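# Wash plate in WASHER and return it to N1

## Task

Take the plate out of nest N1 and lay it in the pocket of the WASHER carrier, flat and between the locators (orientation does not matter). Release it and press START, then wait for the lamp to turn amber and then green. If the lamp instead goes dark and then red, or the plate turns out not to be seated, reseat the plate and press START again. Afterwards carry the plate back to N1 and seat it with well A1 (at the plate's cut-off corner) in the nest corner marked A1. Everything must stay in place with nothing held by the robot. Finally open the gripper and move the arm away.

## Robot and tools

Robot: one six-joint arm with a two-finger parallel gripper. Its joints, base to tip, are waist, shoulder, elbow, wrist pitch, wrist yaw and wrist roll. The fingers point along the gripper's +z axis and close along its y axis. The reported hand point sits between the finger pads, roughly 1 cm back from the tips.

Frame: every pose is in the scene frame. The origin is on the table surface under the arm's base, +z is up, and +y is to the left when facing along +x. The base may be slightly tilted. At long reach the printed hand position can be a little off, and the arm often settles a centimetre or more short of a commanded pose, usually too low.

Row format, used by both motion tools: 8 numbers [x, y, z, qw, qx, qy, qz, opening]. x, y, z are an absolute hand position in metres. qw..qz are an absolute orientation quaternion with w first. Opening runs from -1 (closed) to +1 (fully open, 0.094 m). Write exactly 8 numbers.

execute_actions(actions): actions is a list of actions. Each action is a list of 1 to 15 rows, and each row drives one control step of 1/30 s. If an action has fewer than 15 rows, its last row repeats to fill 15 steps, so one action lasts 0.5 s. An empty list only returns the current state and images. A target more than 0.6 m from the hand's position at the start of its action, along any gripper axis, is refused. If any action is malformed, or the first one fails that check against the last reported state, the whole call does nothing. On every step the command is clipped to within 70 mm and 16 degrees of the measured pose. Position wins over orientation when both cannot be met. After an action the arm only continues to the last clipped pose, so send far targets over several actions. Repeat the desired quaternion in every row rather than copying a reported one, which may have drifted.

move(target, speed, blocking): target is one absolute row as above. The hand follows a straight path to it lasting 0.5 to 10 s; past 10 s it stops short. speed is the path's top speed in m/s, 0.002 to 0.5, default 0.25. Rotation is capped at twice that value in rad/s, and turns take the short way. The path ignores obstacles, and the real hand may lag, deviate, or exceed the speed, mostly near full stretch. The opening is applied when the move starts. Contacts hit harder at higher speed, and aiming further beyond a contact pushes harder. The result adds a move: line giving the ending (done, off_target, moving, held, fault), any limits (paced: the pose sent was clipped; held: a check blocked some steps, after which the arm may surge), and the distance to target. With blocking=false you get a reply after 0.5 s while motion continues. Poll with wait(0), and call wait or stop before sending new rows or moves.

wait(seconds): 0 to 10 s. The arm keeps its last command, and a running move goes on; it returns early when that move ends. stop(): brakes a running move, which needs stopping distance; the fingers are not stopped.

zoom_image(camera, region): camera is cam_high, cam_low or cam_wrist, each 672x504 pixels. region is [x0, y0, x1, y1] in pixels from the top-left, at most 504 by 504.

finished_scene(scene): pass the current scene's integer number. It ends the scene for good, so only call it once the plate is seated in N1, released and the arm is clear. Answering without any tool call also ends the run.

Reading results: the state line gives end_effector_position and end_effector_quat_wxyz. Joint positions and velocities follow the joint order above, in rad and rad/s, then the finger-pad gap in m. Joint ranges (rad): waist -2.618 to 3.054, shoulder 0.000 to 3.142, elbow 0.000 to 3.142, wrist pitch -1.571 to 1.571, wrist yaw -1.571 to 1.571, wrist roll -2.094 to 2.094. Hand target is the pose the controller is currently driving toward. Calls that ran actions list hand positions at some steps, and HELD marks steps that were held back. A pose unreachable line means the clearance check (which treats the base mount as arm) altered or blocked the command. grip_measured is the finger opening on the command scale, and may be off by about 1 mm consistently.

Gripping: to hold the plate, keep commanding about 0.03 below grip_measured; a smaller margin grips more gently. Pads push roughly 50 to 62 N each, at first contact briefly more, and less on very thin parts.

Heat: holding loads warms the motors, even while you are thinking. A MOTOR HOT line appears from 75 °C. At 90 °C the arm halts for 10 s, and at 100 °C the motors go limp and the arm drops. Both appear as OVER-TEMPERATURE FAULT. The robot keeps its last command while you compose replies, so do not leave it holding the plate during long pauses.

Task notes: the washer does not detect the plate, so check seating yourself in the images. START is the leftmost key on the bottom row of the washer keypad; press it lightly. Well A1 is at the plate's cut-off corner. The bottle stand behind the washer is loose, so keep clear of it. Occasional tugs may pull on the held plate or shove loose items. Avoid dropping the plate, fast impacts, hard pushes, and anything leaving the table.

Each tool is called after ">>>" by a JSON object that holds its "method" and its "body".

## Session

>>> {"method": "execute_actions", "body": {"actions": []}}

Scene clock: 0.00 s.
end_effector_position=(+0.4696, +0.4668, +0.2013) grip_measured=+1.000 end_effector_quat_wxyz=(-0.239, +0.912, -0.092, +0.320)
Joint positions: [ 0.849  1.849  1.874 -0.383 -0.045 -2.077  0.094]
Joint velocities: [-0.012 -0.017  0.007 -0.051  0.037  0.007  0.   ]
Hand target: +0.471, +0.467, +0.213; -0.246, +0.908, -0.094, +0.325

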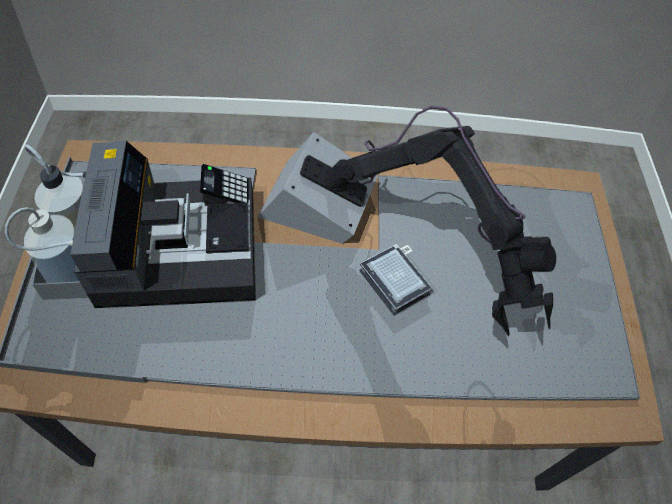

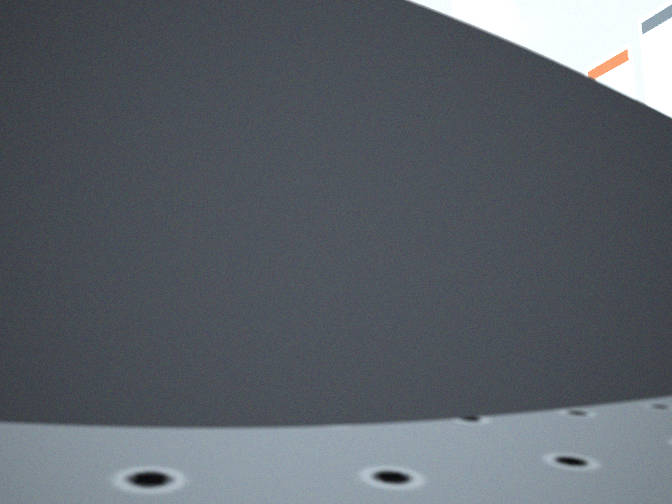

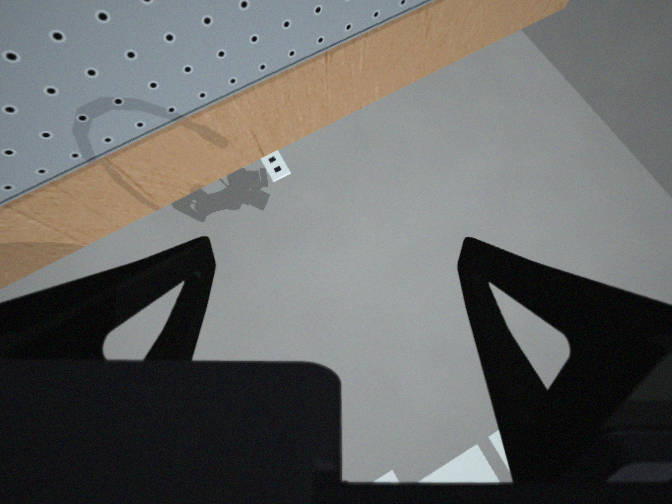

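>>> {"method": "zoom_image", "body": {"camera": "cam_high", "region": [340, 225, 460, 325]}}

>>> {"method": "zoom_image", "body": {"camera": "cam_high", "region": [130, 140, 290, 310]}}

Region (340, 225, 460, 325) of cam_high's 672x504 image, scaled by 4.200, with more detail than that image has.

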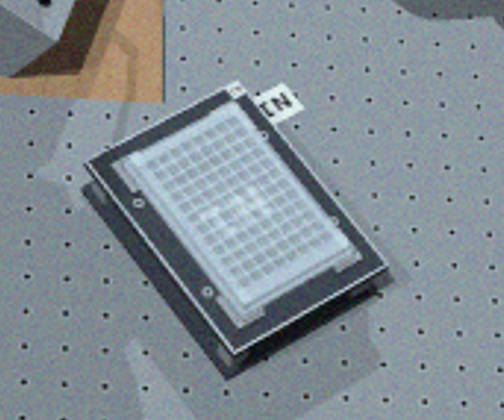

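Region (130, 140, 290, 310) of cam_high's 672x504 image, scaled by 2.965, with more detail than that image has; it fills the left 474 columns of this view, and the rest is white.

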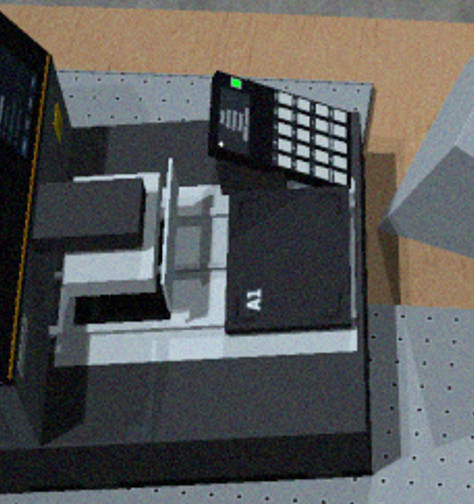

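>>> {"method": "move", "body": {"target": [0.272, 0.146, 0.19, 0, -0.309, 0.951, 0, 1], "speed": 0.3}}

Scene clock: 13.83 s.
end_effector_position=(+0.2775, +0.1487, +0.1870) grip_measured=+1.000 end_effector_quat_wxyz=(-0.002, -0.318, +0.948, -0.000)
Joint positions: [ 0.217  1.393  1.233 -1.241 -0.452 -0.566  0.094]
Joint velocities: [-0.002 -0.002  0.012  0.022 -0.007  0.037  0.   ]
Hand target: +0.272, +0.148, +0.191; +0.001, -0.308, +0.952, +0.005
Off the commanded pose: 0.007 m, 1 deg.
move: done

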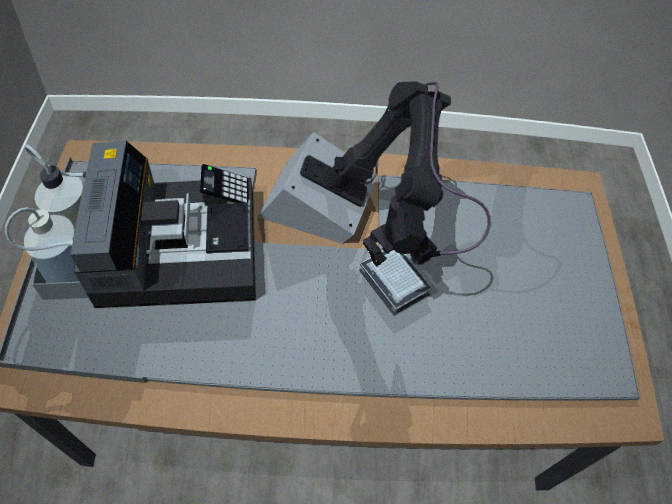

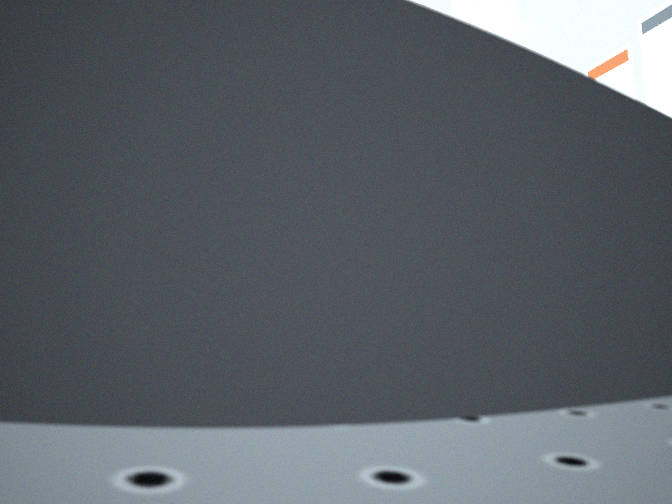

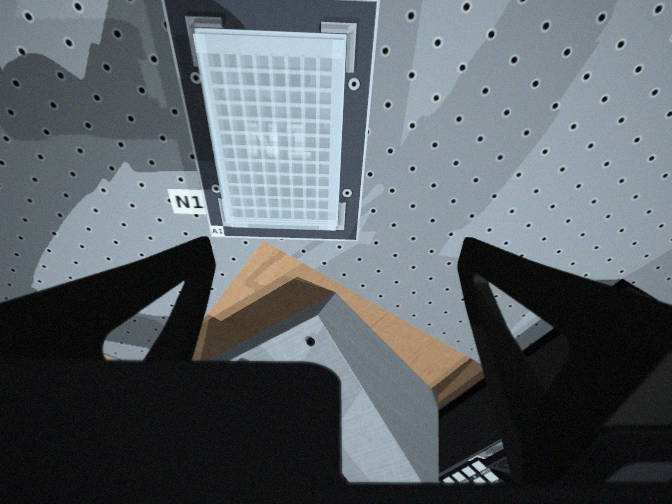

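>>> {"method": "move", "body": {"target": [0.247, 0.175, 0.125, 0, -0.301, 0.954, 0, 1], "speed": 0.15}}

Scene clock: 25.73 s.
end_effector_position=(+0.2473, +0.1722, +0.1230) grip_measured=+1.000 end_effector_quat_wxyz=(-0.014, -0.297, +0.955, +0.001)
Joint positions: [ 0.448  1.34   0.99  -0.976 -0.404 -0.285  0.094]
Joint velocities: [-0.002 -0.007 -0.007 -0.007  0.037 -0.051  0.   ]
Hand target: +0.247, +0.174, +0.125; -0.001, -0.301, +0.954, -0.001
Off the commanded pose: 0.003 m, 2 deg.
move: done

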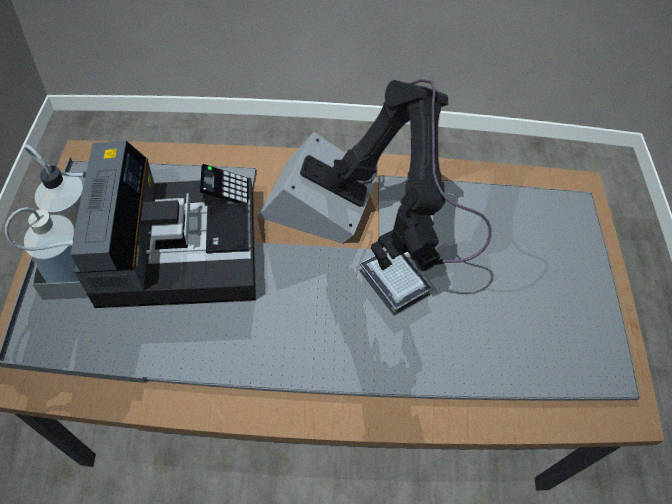

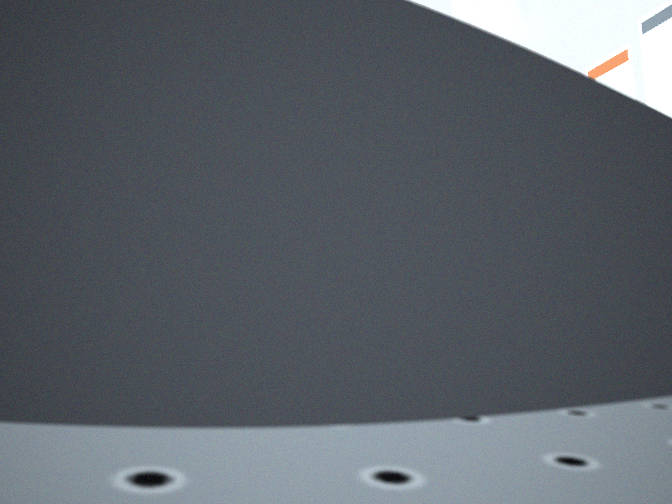

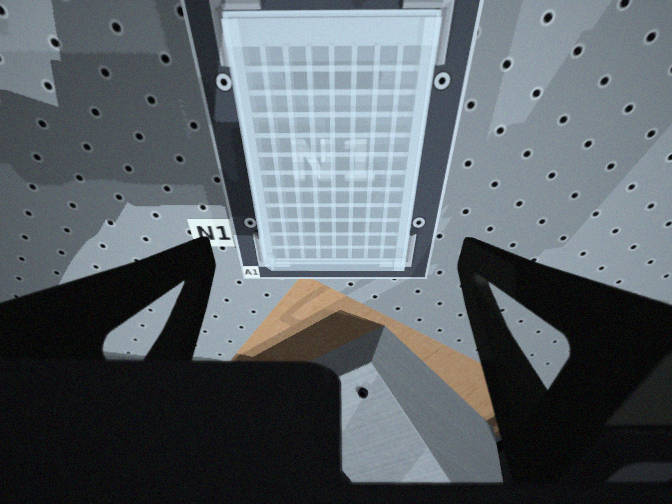

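>>> {"method": "zoom_image", "body": {"camera": "cam_wrist", "region": [180, 0, 490, 290]}}

Region (180, 0, 490, 290) of cam_wrist's 672x504 image, scaled by 1.626, with more detail than that image has; it fills the top 471 rows of this view, and the rest is white.

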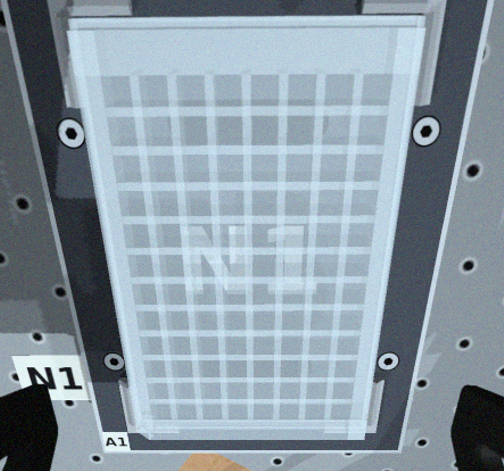

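>>> {"method": "move", "body": {"target": [0.246, 0.1765, 0.082, 0, -0.301, 0.954, 0, 1], "speed": 0.06}}

Scene clock: 35.50 s.
end_effector_position=(+0.2476, +0.1786, +0.0882) grip_measured=+1.000 end_effector_quat_wxyz=(+0.003, -0.304, +0.953, +0.002)
Joint positions: [ 0.529  1.364  0.884 -0.775 -0.381 -0.2    0.094]
Joint velocities: [ 0.012  0.007  0.012 -0.051 -0.051 -0.007  0.   ]
Hand target: +0.246, +0.176, +0.082; -0.000, -0.301, +0.954, -0.000
Off the commanded pose: 0.007 m, 1 deg.
move: done

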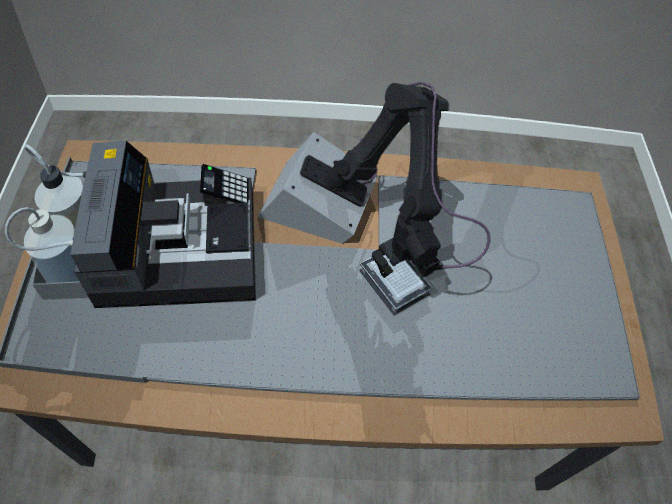

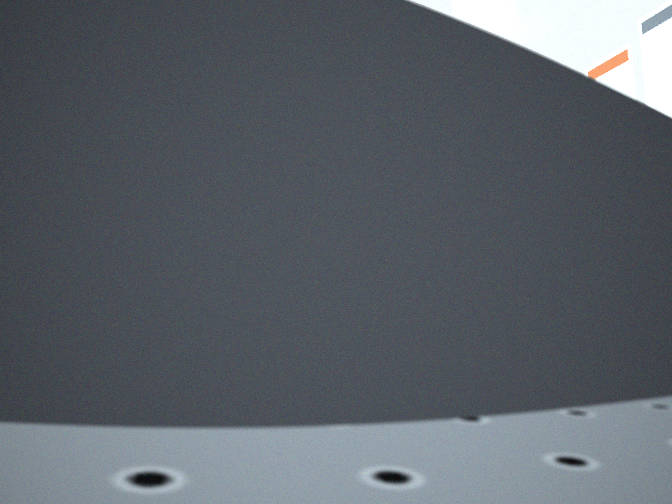

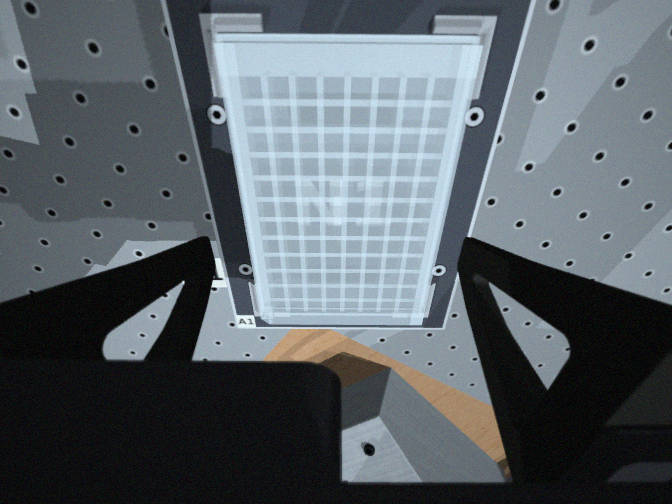

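>>> {"method": "execute_actions", "body": {"actions": [[[0.2465,0.1762,0.081,0,-0.298,0.955,0,1],[0.247,0.176,0.080,0,-0.298,0.955,0,1],[0.2475,0.1757,0.079,0,-0.298,0.955,0,1],[0.248,0.1754,0.078,0,-0.298,0.955,0,1],[0.2485,0.1751,0.077,0,-0.298,0.955,0,1],[0.249,0.1748,0.076,0,-0.298,0.955,0,1],[0.2495,0.1745,0.075,0,-0.298,0.955,0,1],[0.25,0.1742,0.074,0,-0.298,0.955,0,1],[0.25,0.174,0.073,0,-0.298,0.955,0,1],[0.25,0.174,0.072,0,-0.298,0.955,0,1]]]}}

Scene clock: 44.57 s.
end_effector_position=(+0.2543, +0.1782, +0.0805) grip_measured=+1.000 end_effector_quat_wxyz=(+0.007, -0.302, +0.953, +0.002)
Joint positions: [ 0.529  1.398  0.884 -0.734 -0.381 -0.192  0.094]
Joint velocities: [-0.002  0.002  0.022  0.051 -0.022 -0.007  0.   ]
Hand target: +0.250, +0.174, +0.072; -0.000, -0.298, +0.955, -0.000
Off the commanded pose: 0.010 m, 1 deg.
Step readings (end_effector_position):
0: (+0.2479, +0.1787, +0.0882)
1: (+0.2480, +0.1787, +0.0882)
2: (+0.2483, +0.1789, +0.0882)
4: (+0.2492, +0.1791, +0.0879)
8: (+0.2512, +0.1784, +0.0842)
15: end_effector_position above

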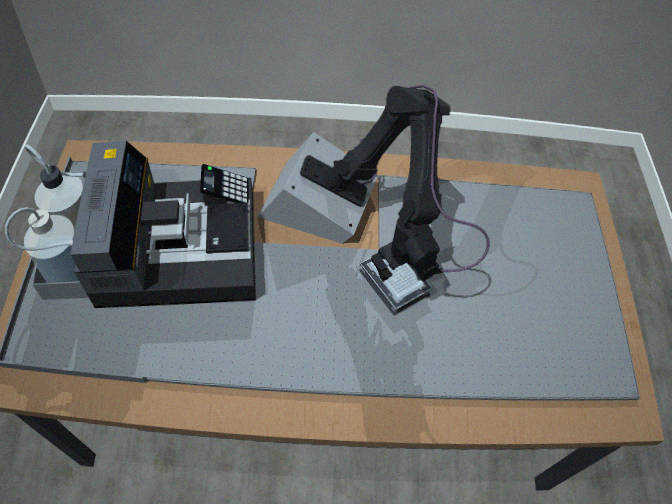

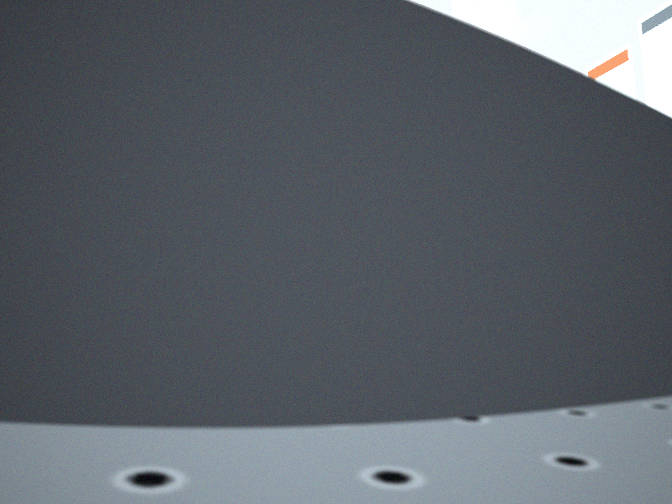

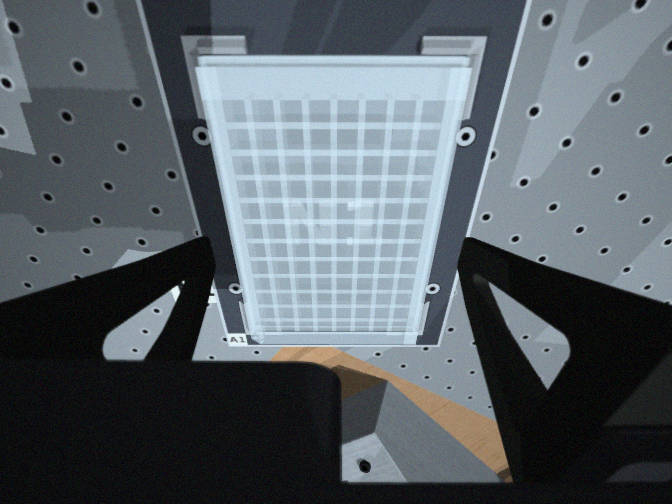

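>>> {"method": "execute_actions", "body": {"actions": [[[0.2495,0.174,0.0705,0,-0.298,0.955,0,1],[0.249,0.174,0.069,0,-0.298,0.955,0,1],[0.2485,0.174,0.0675,0,-0.298,0.955,0,1],[0.248,0.174,0.066,0,-0.298,0.955,0,1],[0.2475,0.174,0.0645,0,-0.298,0.955,0,1],[0.2475,0.174,0.063,0,-0.298,0.955,0,1],[0.2475,0.174,0.0615,0,-0.298,0.955,0,1],[0.2475,0.174,0.060,0,-0.298,0.955,0,1],[0.2475,0.174,0.059,0,-0.298,0.955,0,1],[0.2475,0.174,0.058,0,-0.298,0.955,0,1],[0.2475,0.174,0.057,0,-0.298,0.955,0,1],[0.2475,0.174,0.056,0,-0.298,0.955,0,1],[0.2475,0.174,0.055,0,-0.298,0.955,0,1]],[[0.2475,0.174,0.055,0,-0.298,0.955,0,1]]]}}

Scene clock: 50.17 s.
end_effector_position=(+0.2508, +0.1773, +0.0617) grip_measured=+1.000 end_effector_quat_wxyz=(+0.006, -0.301, +0.954, +0.003)
Joint positions: [ 0.559  1.428  0.835 -0.646 -0.373 -0.161  0.094]
Joint velocities: [-0.017  0.002  0.002  0.007 -0.007 -0.051  0.   ]
Hand target: +0.247, +0.174, +0.055; -0.000, -0.298, +0.955, -0.000
Off the commanded pose: 0.008 m, 1 deg.
Step readings (end_effector_position; steps 1 to 15: 1st action; 16 to 30: 2nd action):
0: (+0.2556, +0.1787, +0.0805)
1: (+0.2556, +0.1786, +0.0802)
2: (+0.2553, +0.1784, +0.0795)
4: (+0.2528, +0.1776, +0.0769)
8: (+0.2478, +0.1768, +0.0711)
15: (+0.2475, +0.1761, +0.0623)
16: (+0.2478, +0.1761, +0.0619)
17: (+0.2482, +0.1763, +0.0617)
19: (+0.2492, +0.1767, +0.0617)
23: (+0.2503, +0.1771, +0.0617)
30: end_effector_position above

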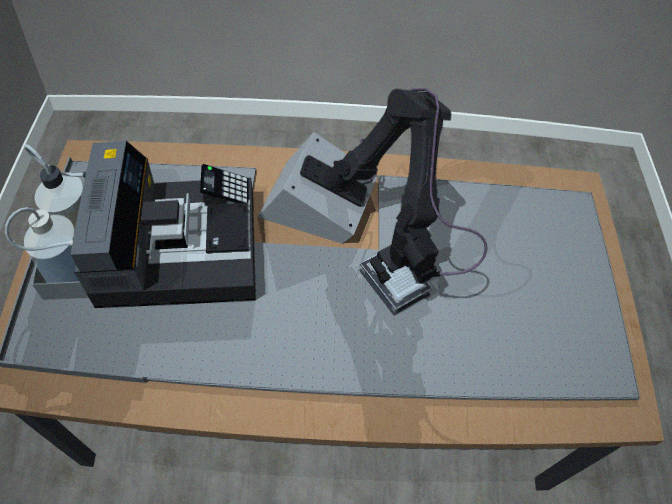

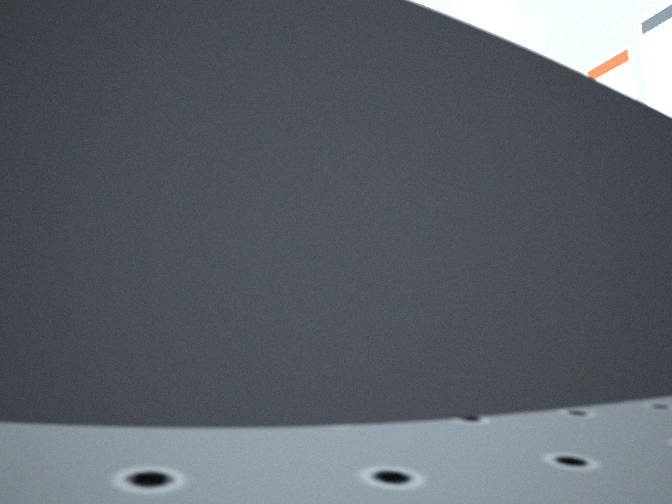

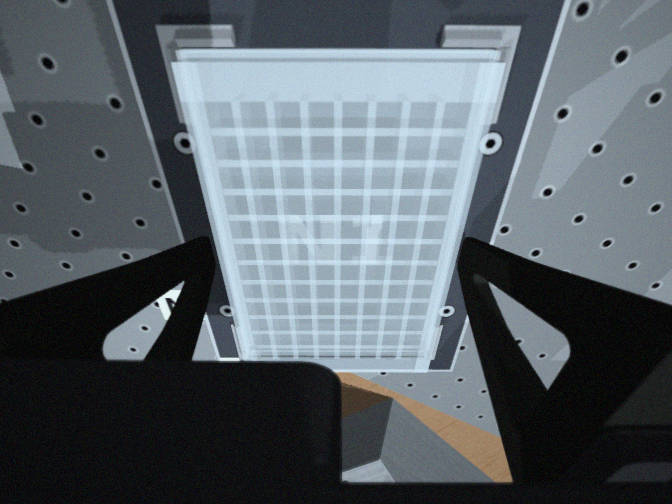

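>>> {"method": "execute_actions", "body": {"actions": [[[0.2475,0.174,0.054,0,-0.298,0.955,0,0.95],[0.2475,0.174,0.0535,0,-0.298,0.955,0,0.9],[0.2475,0.174,0.053,0,-0.298,0.955,0,0.87],[0.2475,0.174,0.053,0,-0.298,0.955,0,0.84],[0.2475,0.174,0.053,0,-0.298,0.955,0,0.82],[0.2475,0.174,0.053,0,-0.298,0.955,0,0.80],[0.2475,0.174,0.053,0,-0.298,0.955,0,0.79],[0.2475,0.174,0.053,0,-0.298,0.955,0,0.78],[0.2475,0.174,0.053,0,-0.298,0.955,0,0.77],[0.2475,0.174,0.053,0,-0.298,0.955,0,0.76],[0.2475,0.174,0.053,0,-0.298,0.955,0,0.755]],[[0.2475,0.174,0.053,0,-0.298,0.955,0,0.755]]]}}

Scene clock: 60.43 s.
end_effector_position=(+0.2523, +0.1778, +0.0617) grip_measured=+0.771 end_effector_quat_wxyz=(+0.009, -0.301, +0.954, +0.003)
Joint positions: [ 0.559  1.428  0.835 -0.639 -0.372 -0.159  0.083]
Joint velocities: [-0.002 -0.012 -0.012  0.037 -0.007  0.022 -0.001]
Hand target: +0.247, +0.174, +0.053; -0.000, -0.298, +0.955, -0.000
Off the commanded pose: 0.011 m, 1 deg.
Step readings (end_effector_position; steps 1 to 15: 1st action; 16 to 30: 2nd action):
0: (+0.2509, +0.1773, +0.0617)
1: (+0.2510, +0.1774, +0.0617)
2: (+0.2512, +0.1775, +0.0617)
4: (+0.2518, +0.1777, +0.0617)
8: (+0.2522, +0.1779, +0.0617)
15: (+0.2523, +0.1778, +0.0617)
16: (+0.2523, +0.1778, +0.0617)
17: (+0.2523, +0.1778, +0.0617)
19: (+0.2523, +0.1778, +0.0617)
23: (+0.2523, +0.1778, +0.0617)
30: end_effector_position above

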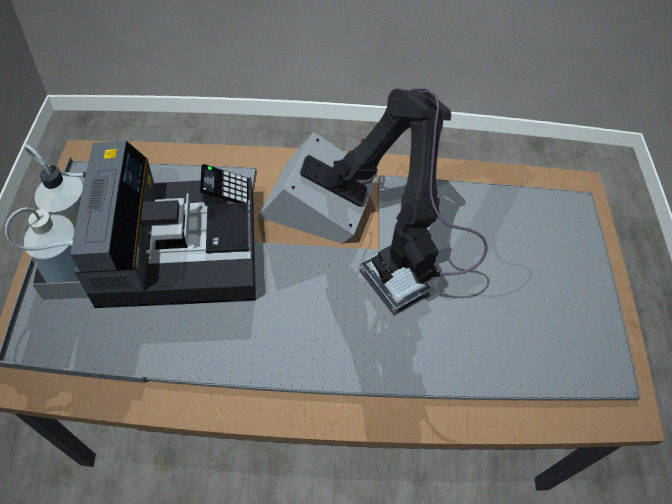

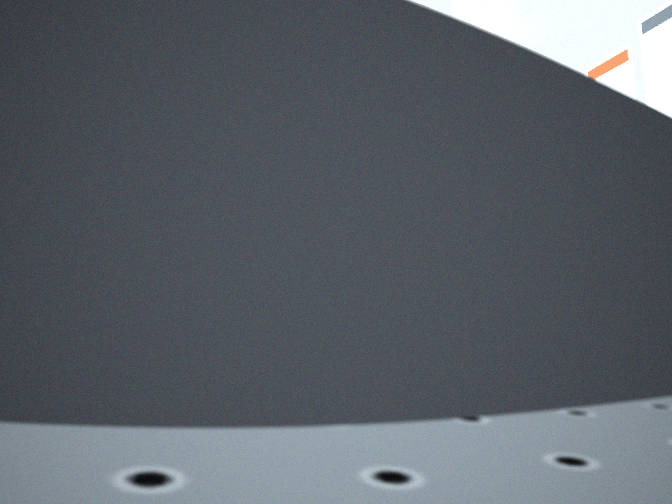

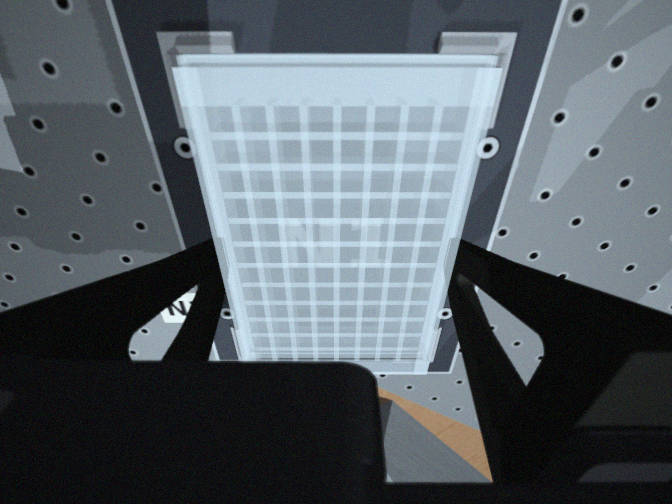

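>>> {"method": "execute_actions", "body": {"actions": [[[0.2485,0.175,0.058,0,-0.298,0.955,0,0.738],[0.249,0.1755,0.062,0,-0.298,0.955,0,0.738],[0.2495,0.176,0.066,0,-0.298,0.955,0,0.738],[0.25,0.1765,0.070,0,-0.298,0.955,0,0.738],[0.2505,0.1765,0.073,0,-0.298,0.955,0,0.738],[0.251,0.177,0.076,0,-0.298,0.955,0,0.738],[0.251,0.177,0.079,0,-0.298,0.955,0,0.738],[0.251,0.177,0.082,0,-0.298,0.955,0,0.738],[0.251,0.177,0.085,0,-0.298,0.955,0,0.738],[0.251,0.177,0.088,0,-0.298,0.955,0,0.738],[0.251,0.177,0.092,0,-0.298,0.955,0,0.738],[0.251,0.177,0.096,0,-0.298,0.955,0,0.738],[0.251,0.177,0.100,0,-0.298,0.955,0,0.738],[0.251,0.177,0.105,0,-0.298,0.955,0,0.738],[0.251,0.177,0.110,0,-0.298,0.955,0,0.738]]]}}

>>> {"method": "move", "body": {"target": [0.29, -0.03, 0.21, 0, -0.13, 0.9915, 0, 0.738], "speed": 0.2}}

Scene clock: 81.73 s.
end_effector_position=(+0.2461, +0.1718, +0.0822) grip_measured=+0.760 end_effector_quat_wxyz=(-0.011, -0.292, +0.956, -0.004)
Joint positions: [ 0.523  1.393  0.884 -0.782 -0.374 -0.193  0.083]
Joint velocities: [-0.208 -0.232  0.286 -0.608 -0.007 -0.256 -0.   ]
Hand target: +0.251, +0.177, +0.107; +0.002, -0.297, +0.955, -0.000
Off the commanded pose: 0.029 m, 2 deg.
Step readings (end_effector_position):
0: (+0.2523, +0.1778, +0.0617)
1: (+0.2523, +0.1778, +0.0617)
2: (+0.2521, +0.1778, +0.0617)
4: (+0.2511, +0.1773, +0.0617)
8: (+0.2512, +0.1774, +0.0640)
15: end_effector_position above

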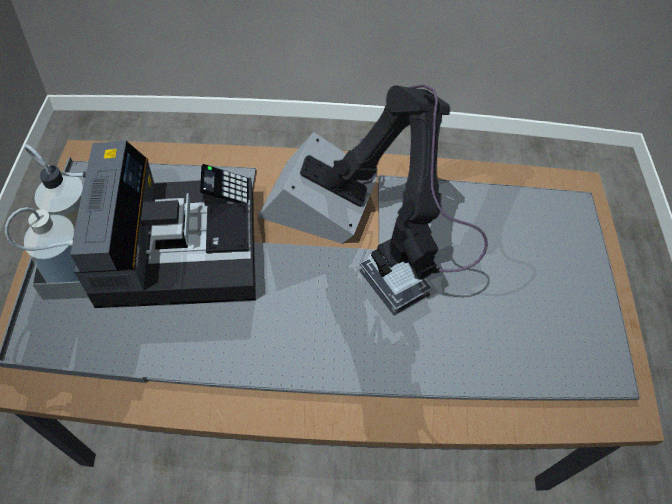

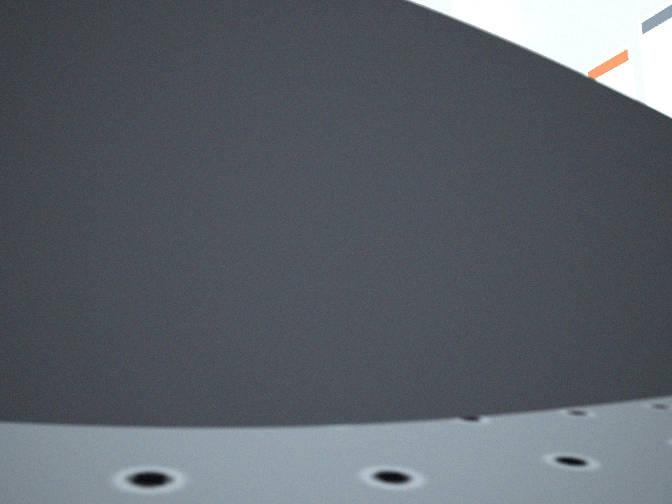

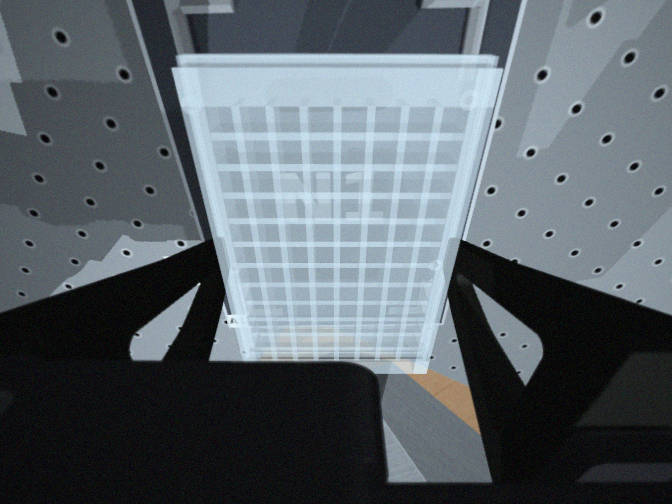

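Scene clock: 83.60 s.
end_effector_position=(+0.2862, -0.0231, +0.2019) grip_measured=+0.760 end_effector_quat_wxyz=(-0.005, -0.128, +0.992, +0.005)
Joint positions: [-0.374  1.7    1.283 -1.3   -0.468 -0.843  0.083]
Joint velocities: [-0.002  0.002  0.007 -0.007 -0.022 -0.022 -0.001]
Hand target: +0.292, -0.026, +0.209; +0.003, -0.130, +0.992, +0.003
Off the commanded pose: 0.011 m, 1 deg.
move: off_target

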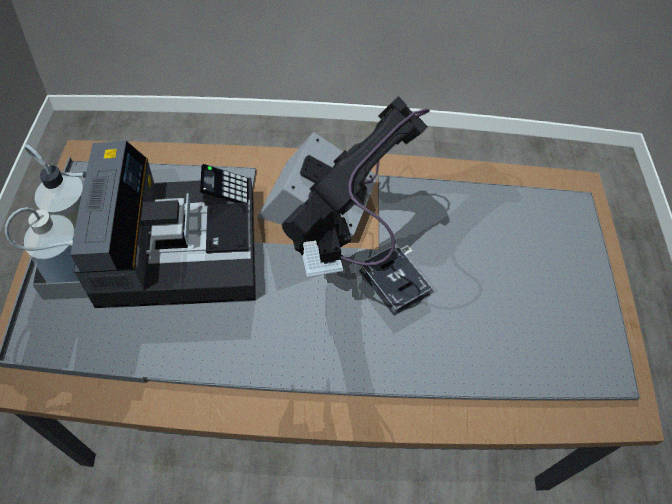

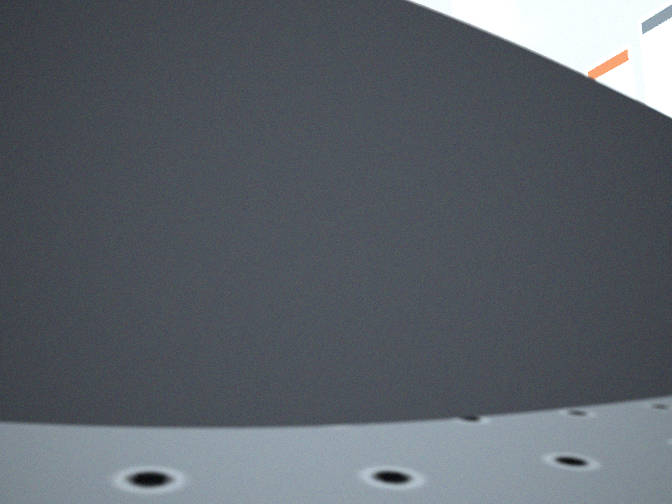

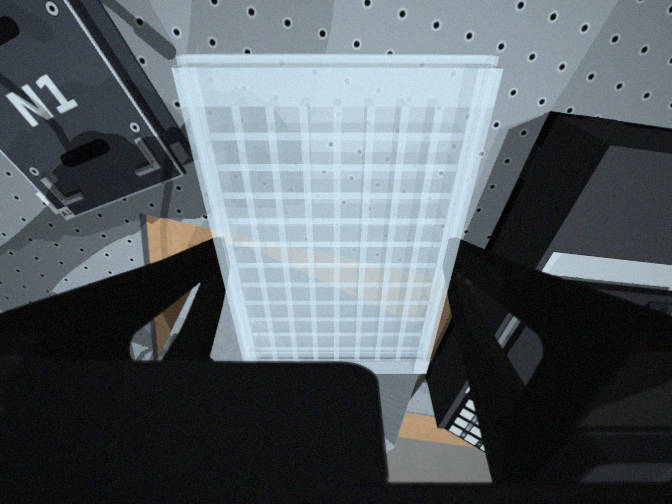

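>>> {"method": "move", "body": {"target": [0.14, -0.258, 0.20, 0, 0, 1, 0, 0.728], "speed": 0.2}}

Scene clock: 87.13 s.
end_effector_position=(+0.1411, -0.2482, +0.1924) grip_measured=+0.760 end_effector_quat_wxyz=(-0.003, +0.005, +1.000, +0.013)
Joint positions: [-1.084  2.212  1.433 -1.226 -0.27  -1.31   0.083]
Joint velocities: [-0.002 -0.017  0.002  0.007 -0.007 -0.081  0.001]
Hand target: +0.143, -0.256, +0.200; +0.003, -0.001, +1.000, +0.001
Off the commanded pose: 0.012 m, 2 deg.
move: off_target

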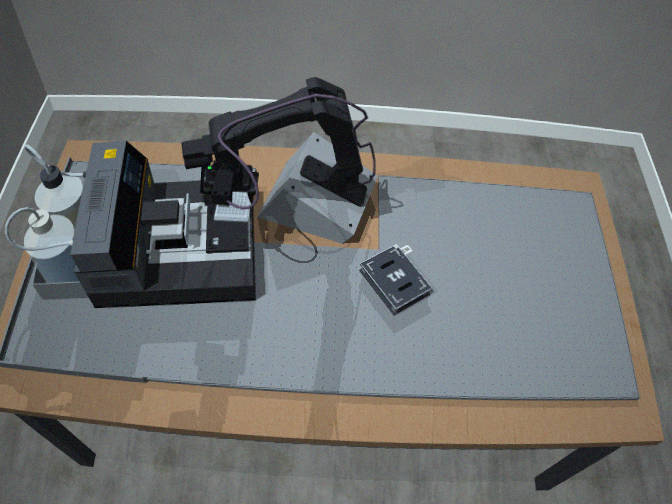

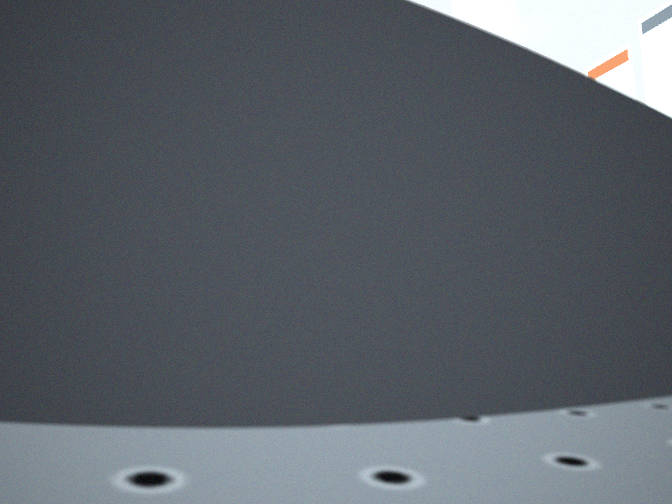

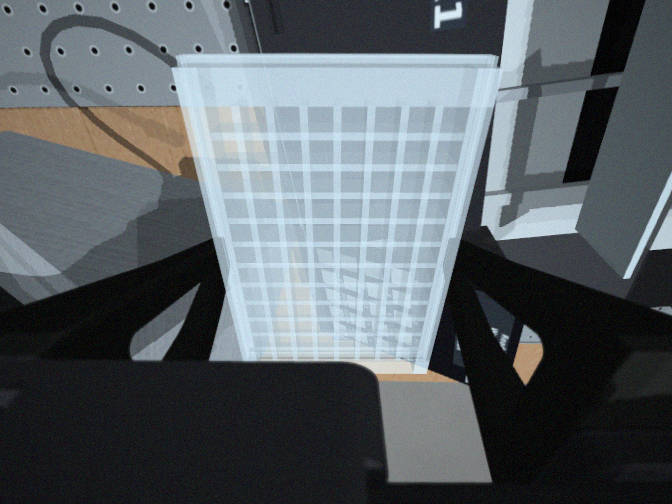

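>>> {"method": "move", "body": {"target": [0.175, -0.275, 0.155, 0, 0, 1, 0, 0.728], "speed": 0.1}}

Scene clock: 91.70 s.
end_effector_position=(+0.1638, -0.2613, +0.1474) grip_measured=+0.760 end_effector_quat_wxyz=(-0.016, +0.003, +1.000, +0.020)
Joint positions: [-0.993  2.326  1.433 -1.11  -0.287 -1.235  0.083]
Joint velocities: [-0.012 -0.012 -0.002 -0.037  0.007  0.037 -0.001]
Hand target: +0.174, -0.274, +0.156; -0.000, -0.000, +1.000, -0.000
Off the commanded pose: 0.019 m, 3 deg.
move: off_target

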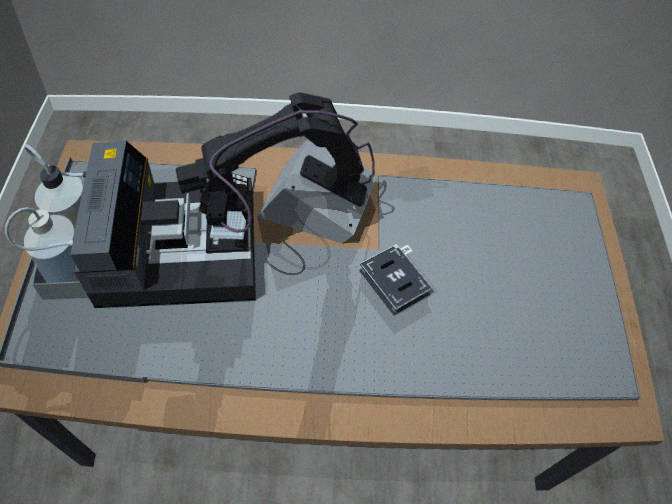

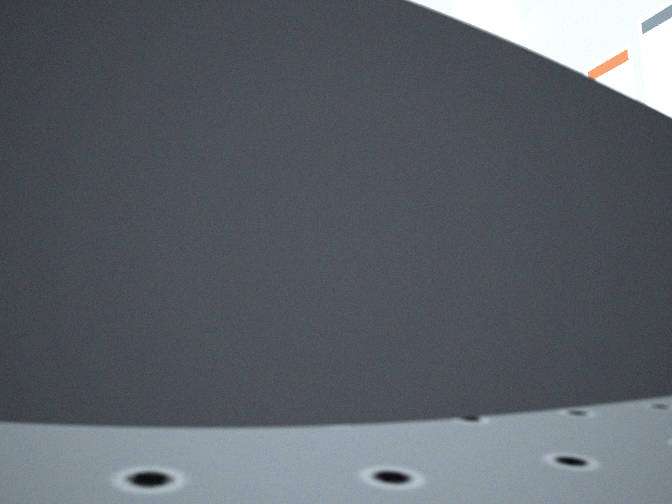

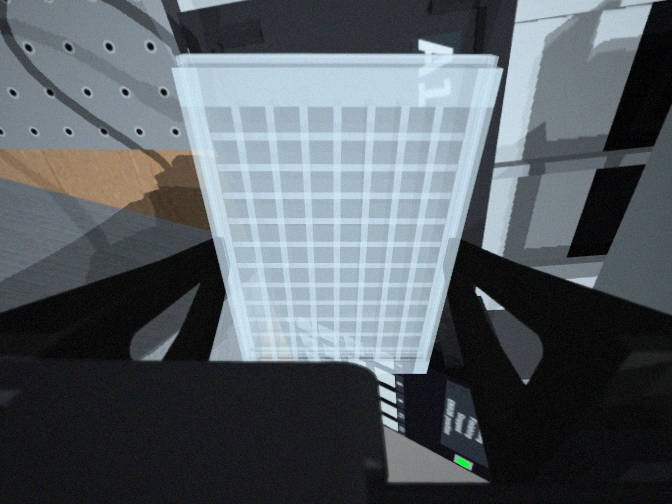

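>>> {"method": "zoom_image", "body": {"camera": "cam_wrist", "region": [150, 0, 550, 120]}}

Region (150, 0, 550, 120) of cam_wrist's 672x504 image, scaled by 1.260, with more detail than that image has; it fills the top 151 rows of this view, and the rest is white.

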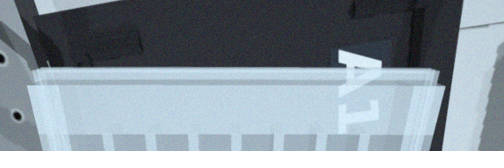

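>>> {"method": "move", "body": {"target": [0.17, -0.277, 0.185, 0, -0.061, 0.998, 0, 0.728], "speed": 0.1}}

>>> {"method": "move", "body": {"target": [0.166, -0.272, 0.132, 0, -0.061, 0.998, 0, 0.728], "speed": 0.06}}

Scene clock: 103.27 s.
end_effector_position=(+0.1694, -0.2710, +0.1721) grip_measured=+0.760 end_effector_quat_wxyz=(-0.009, -0.061, +0.998, +0.011)
Joint positions: [-1.01   2.326  1.531 -1.188 -0.286 -1.37   0.083]
Joint velocities: [-0.002  0.002 -0.012 -0.051 -0.051  0.007 -0.001]
Hand target: +0.170, -0.277, +0.185; +0.000, -0.061, +0.998, -0.000
Off the commanded pose: 0.014 m, 2 deg.
move: off_target

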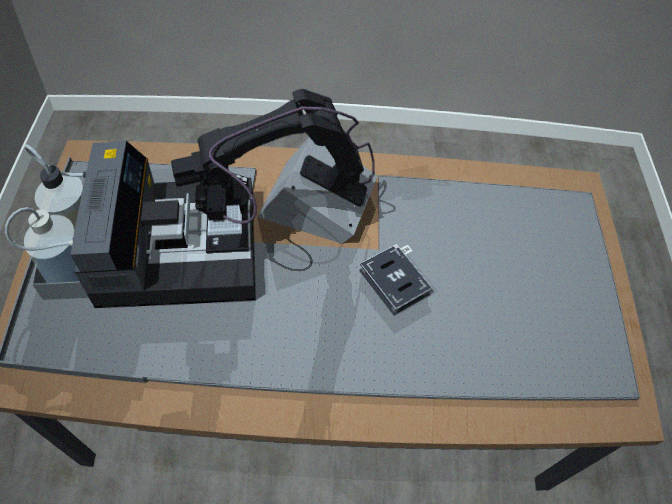

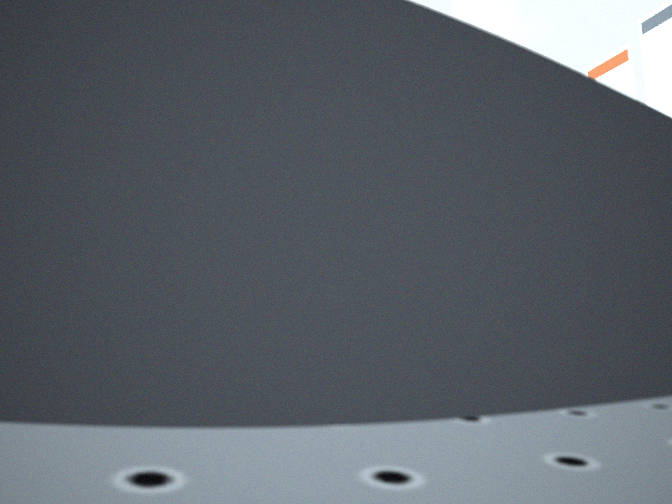

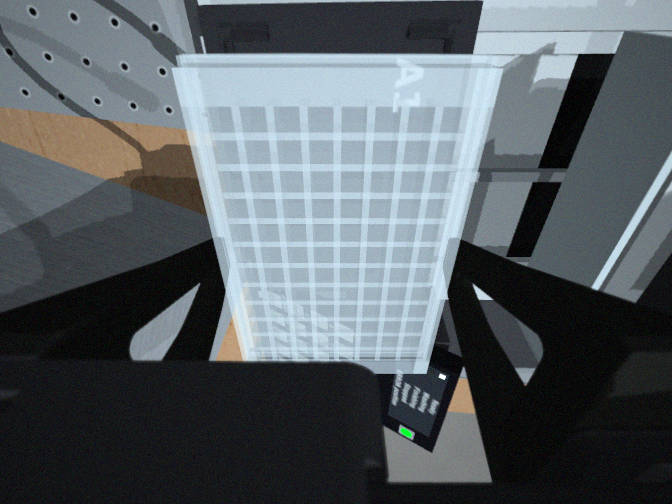

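Scene clock: 104.43 s.
end_effector_position=(+0.1650, -0.2751, +0.1397) grip_measured=+0.760 end_effector_quat_wxyz=(-0.006, -0.066, +0.998, -0.009)
Joint positions: [-0.996  2.326  1.4   -1.012 -0.287 -1.356  0.083]
Joint velocities: [-0.002 -0.022 -0.002  0.051 -0.022 -0.022 -0.001]
Hand target: +0.166, -0.272, +0.132; -0.000, -0.061, +0.998, +0.000
Off the commanded pose: 0.008 m, 1 deg.
move: done

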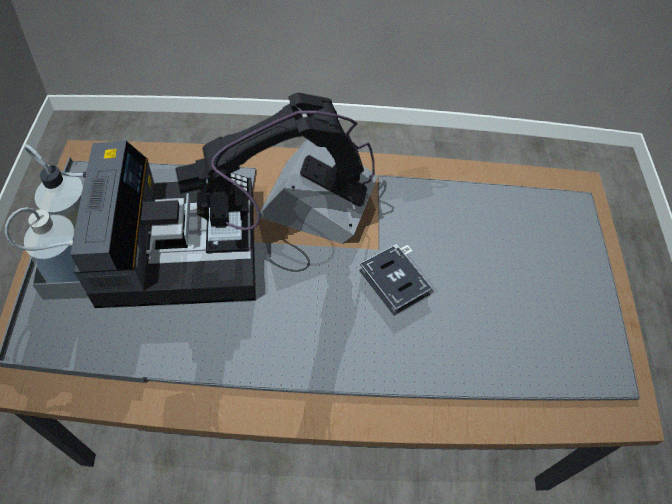

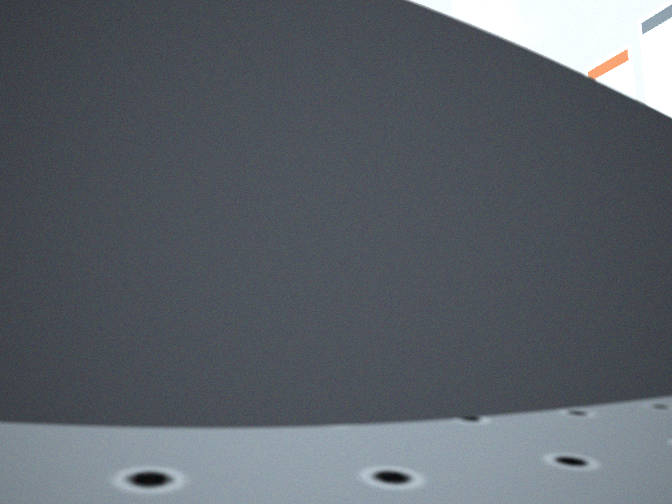

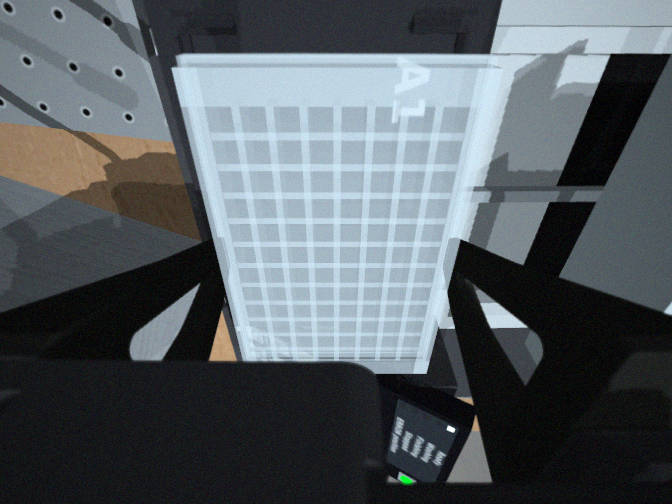

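>>> {"method": "zoom_image", "body": {"camera": "cam_wrist", "region": [140, 0, 340, 80]}}

>>> {"method": "zoom_image", "body": {"camera": "cam_wrist", "region": [330, 0, 530, 80]}}

Region (140, 0, 340, 80) of cam_wrist's 672x504 image, scaled by 2.520, with more detail than that image has; it fills the top 202 rows of this view, and the rest is white.

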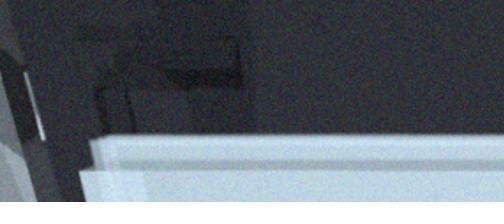

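Region (330, 0, 530, 80) of cam_wrist's 672x504 image, scaled by 2.520, with more detail than that image has; it fills the top 202 rows of this view, and the rest is white.

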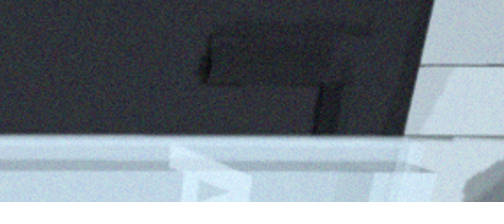

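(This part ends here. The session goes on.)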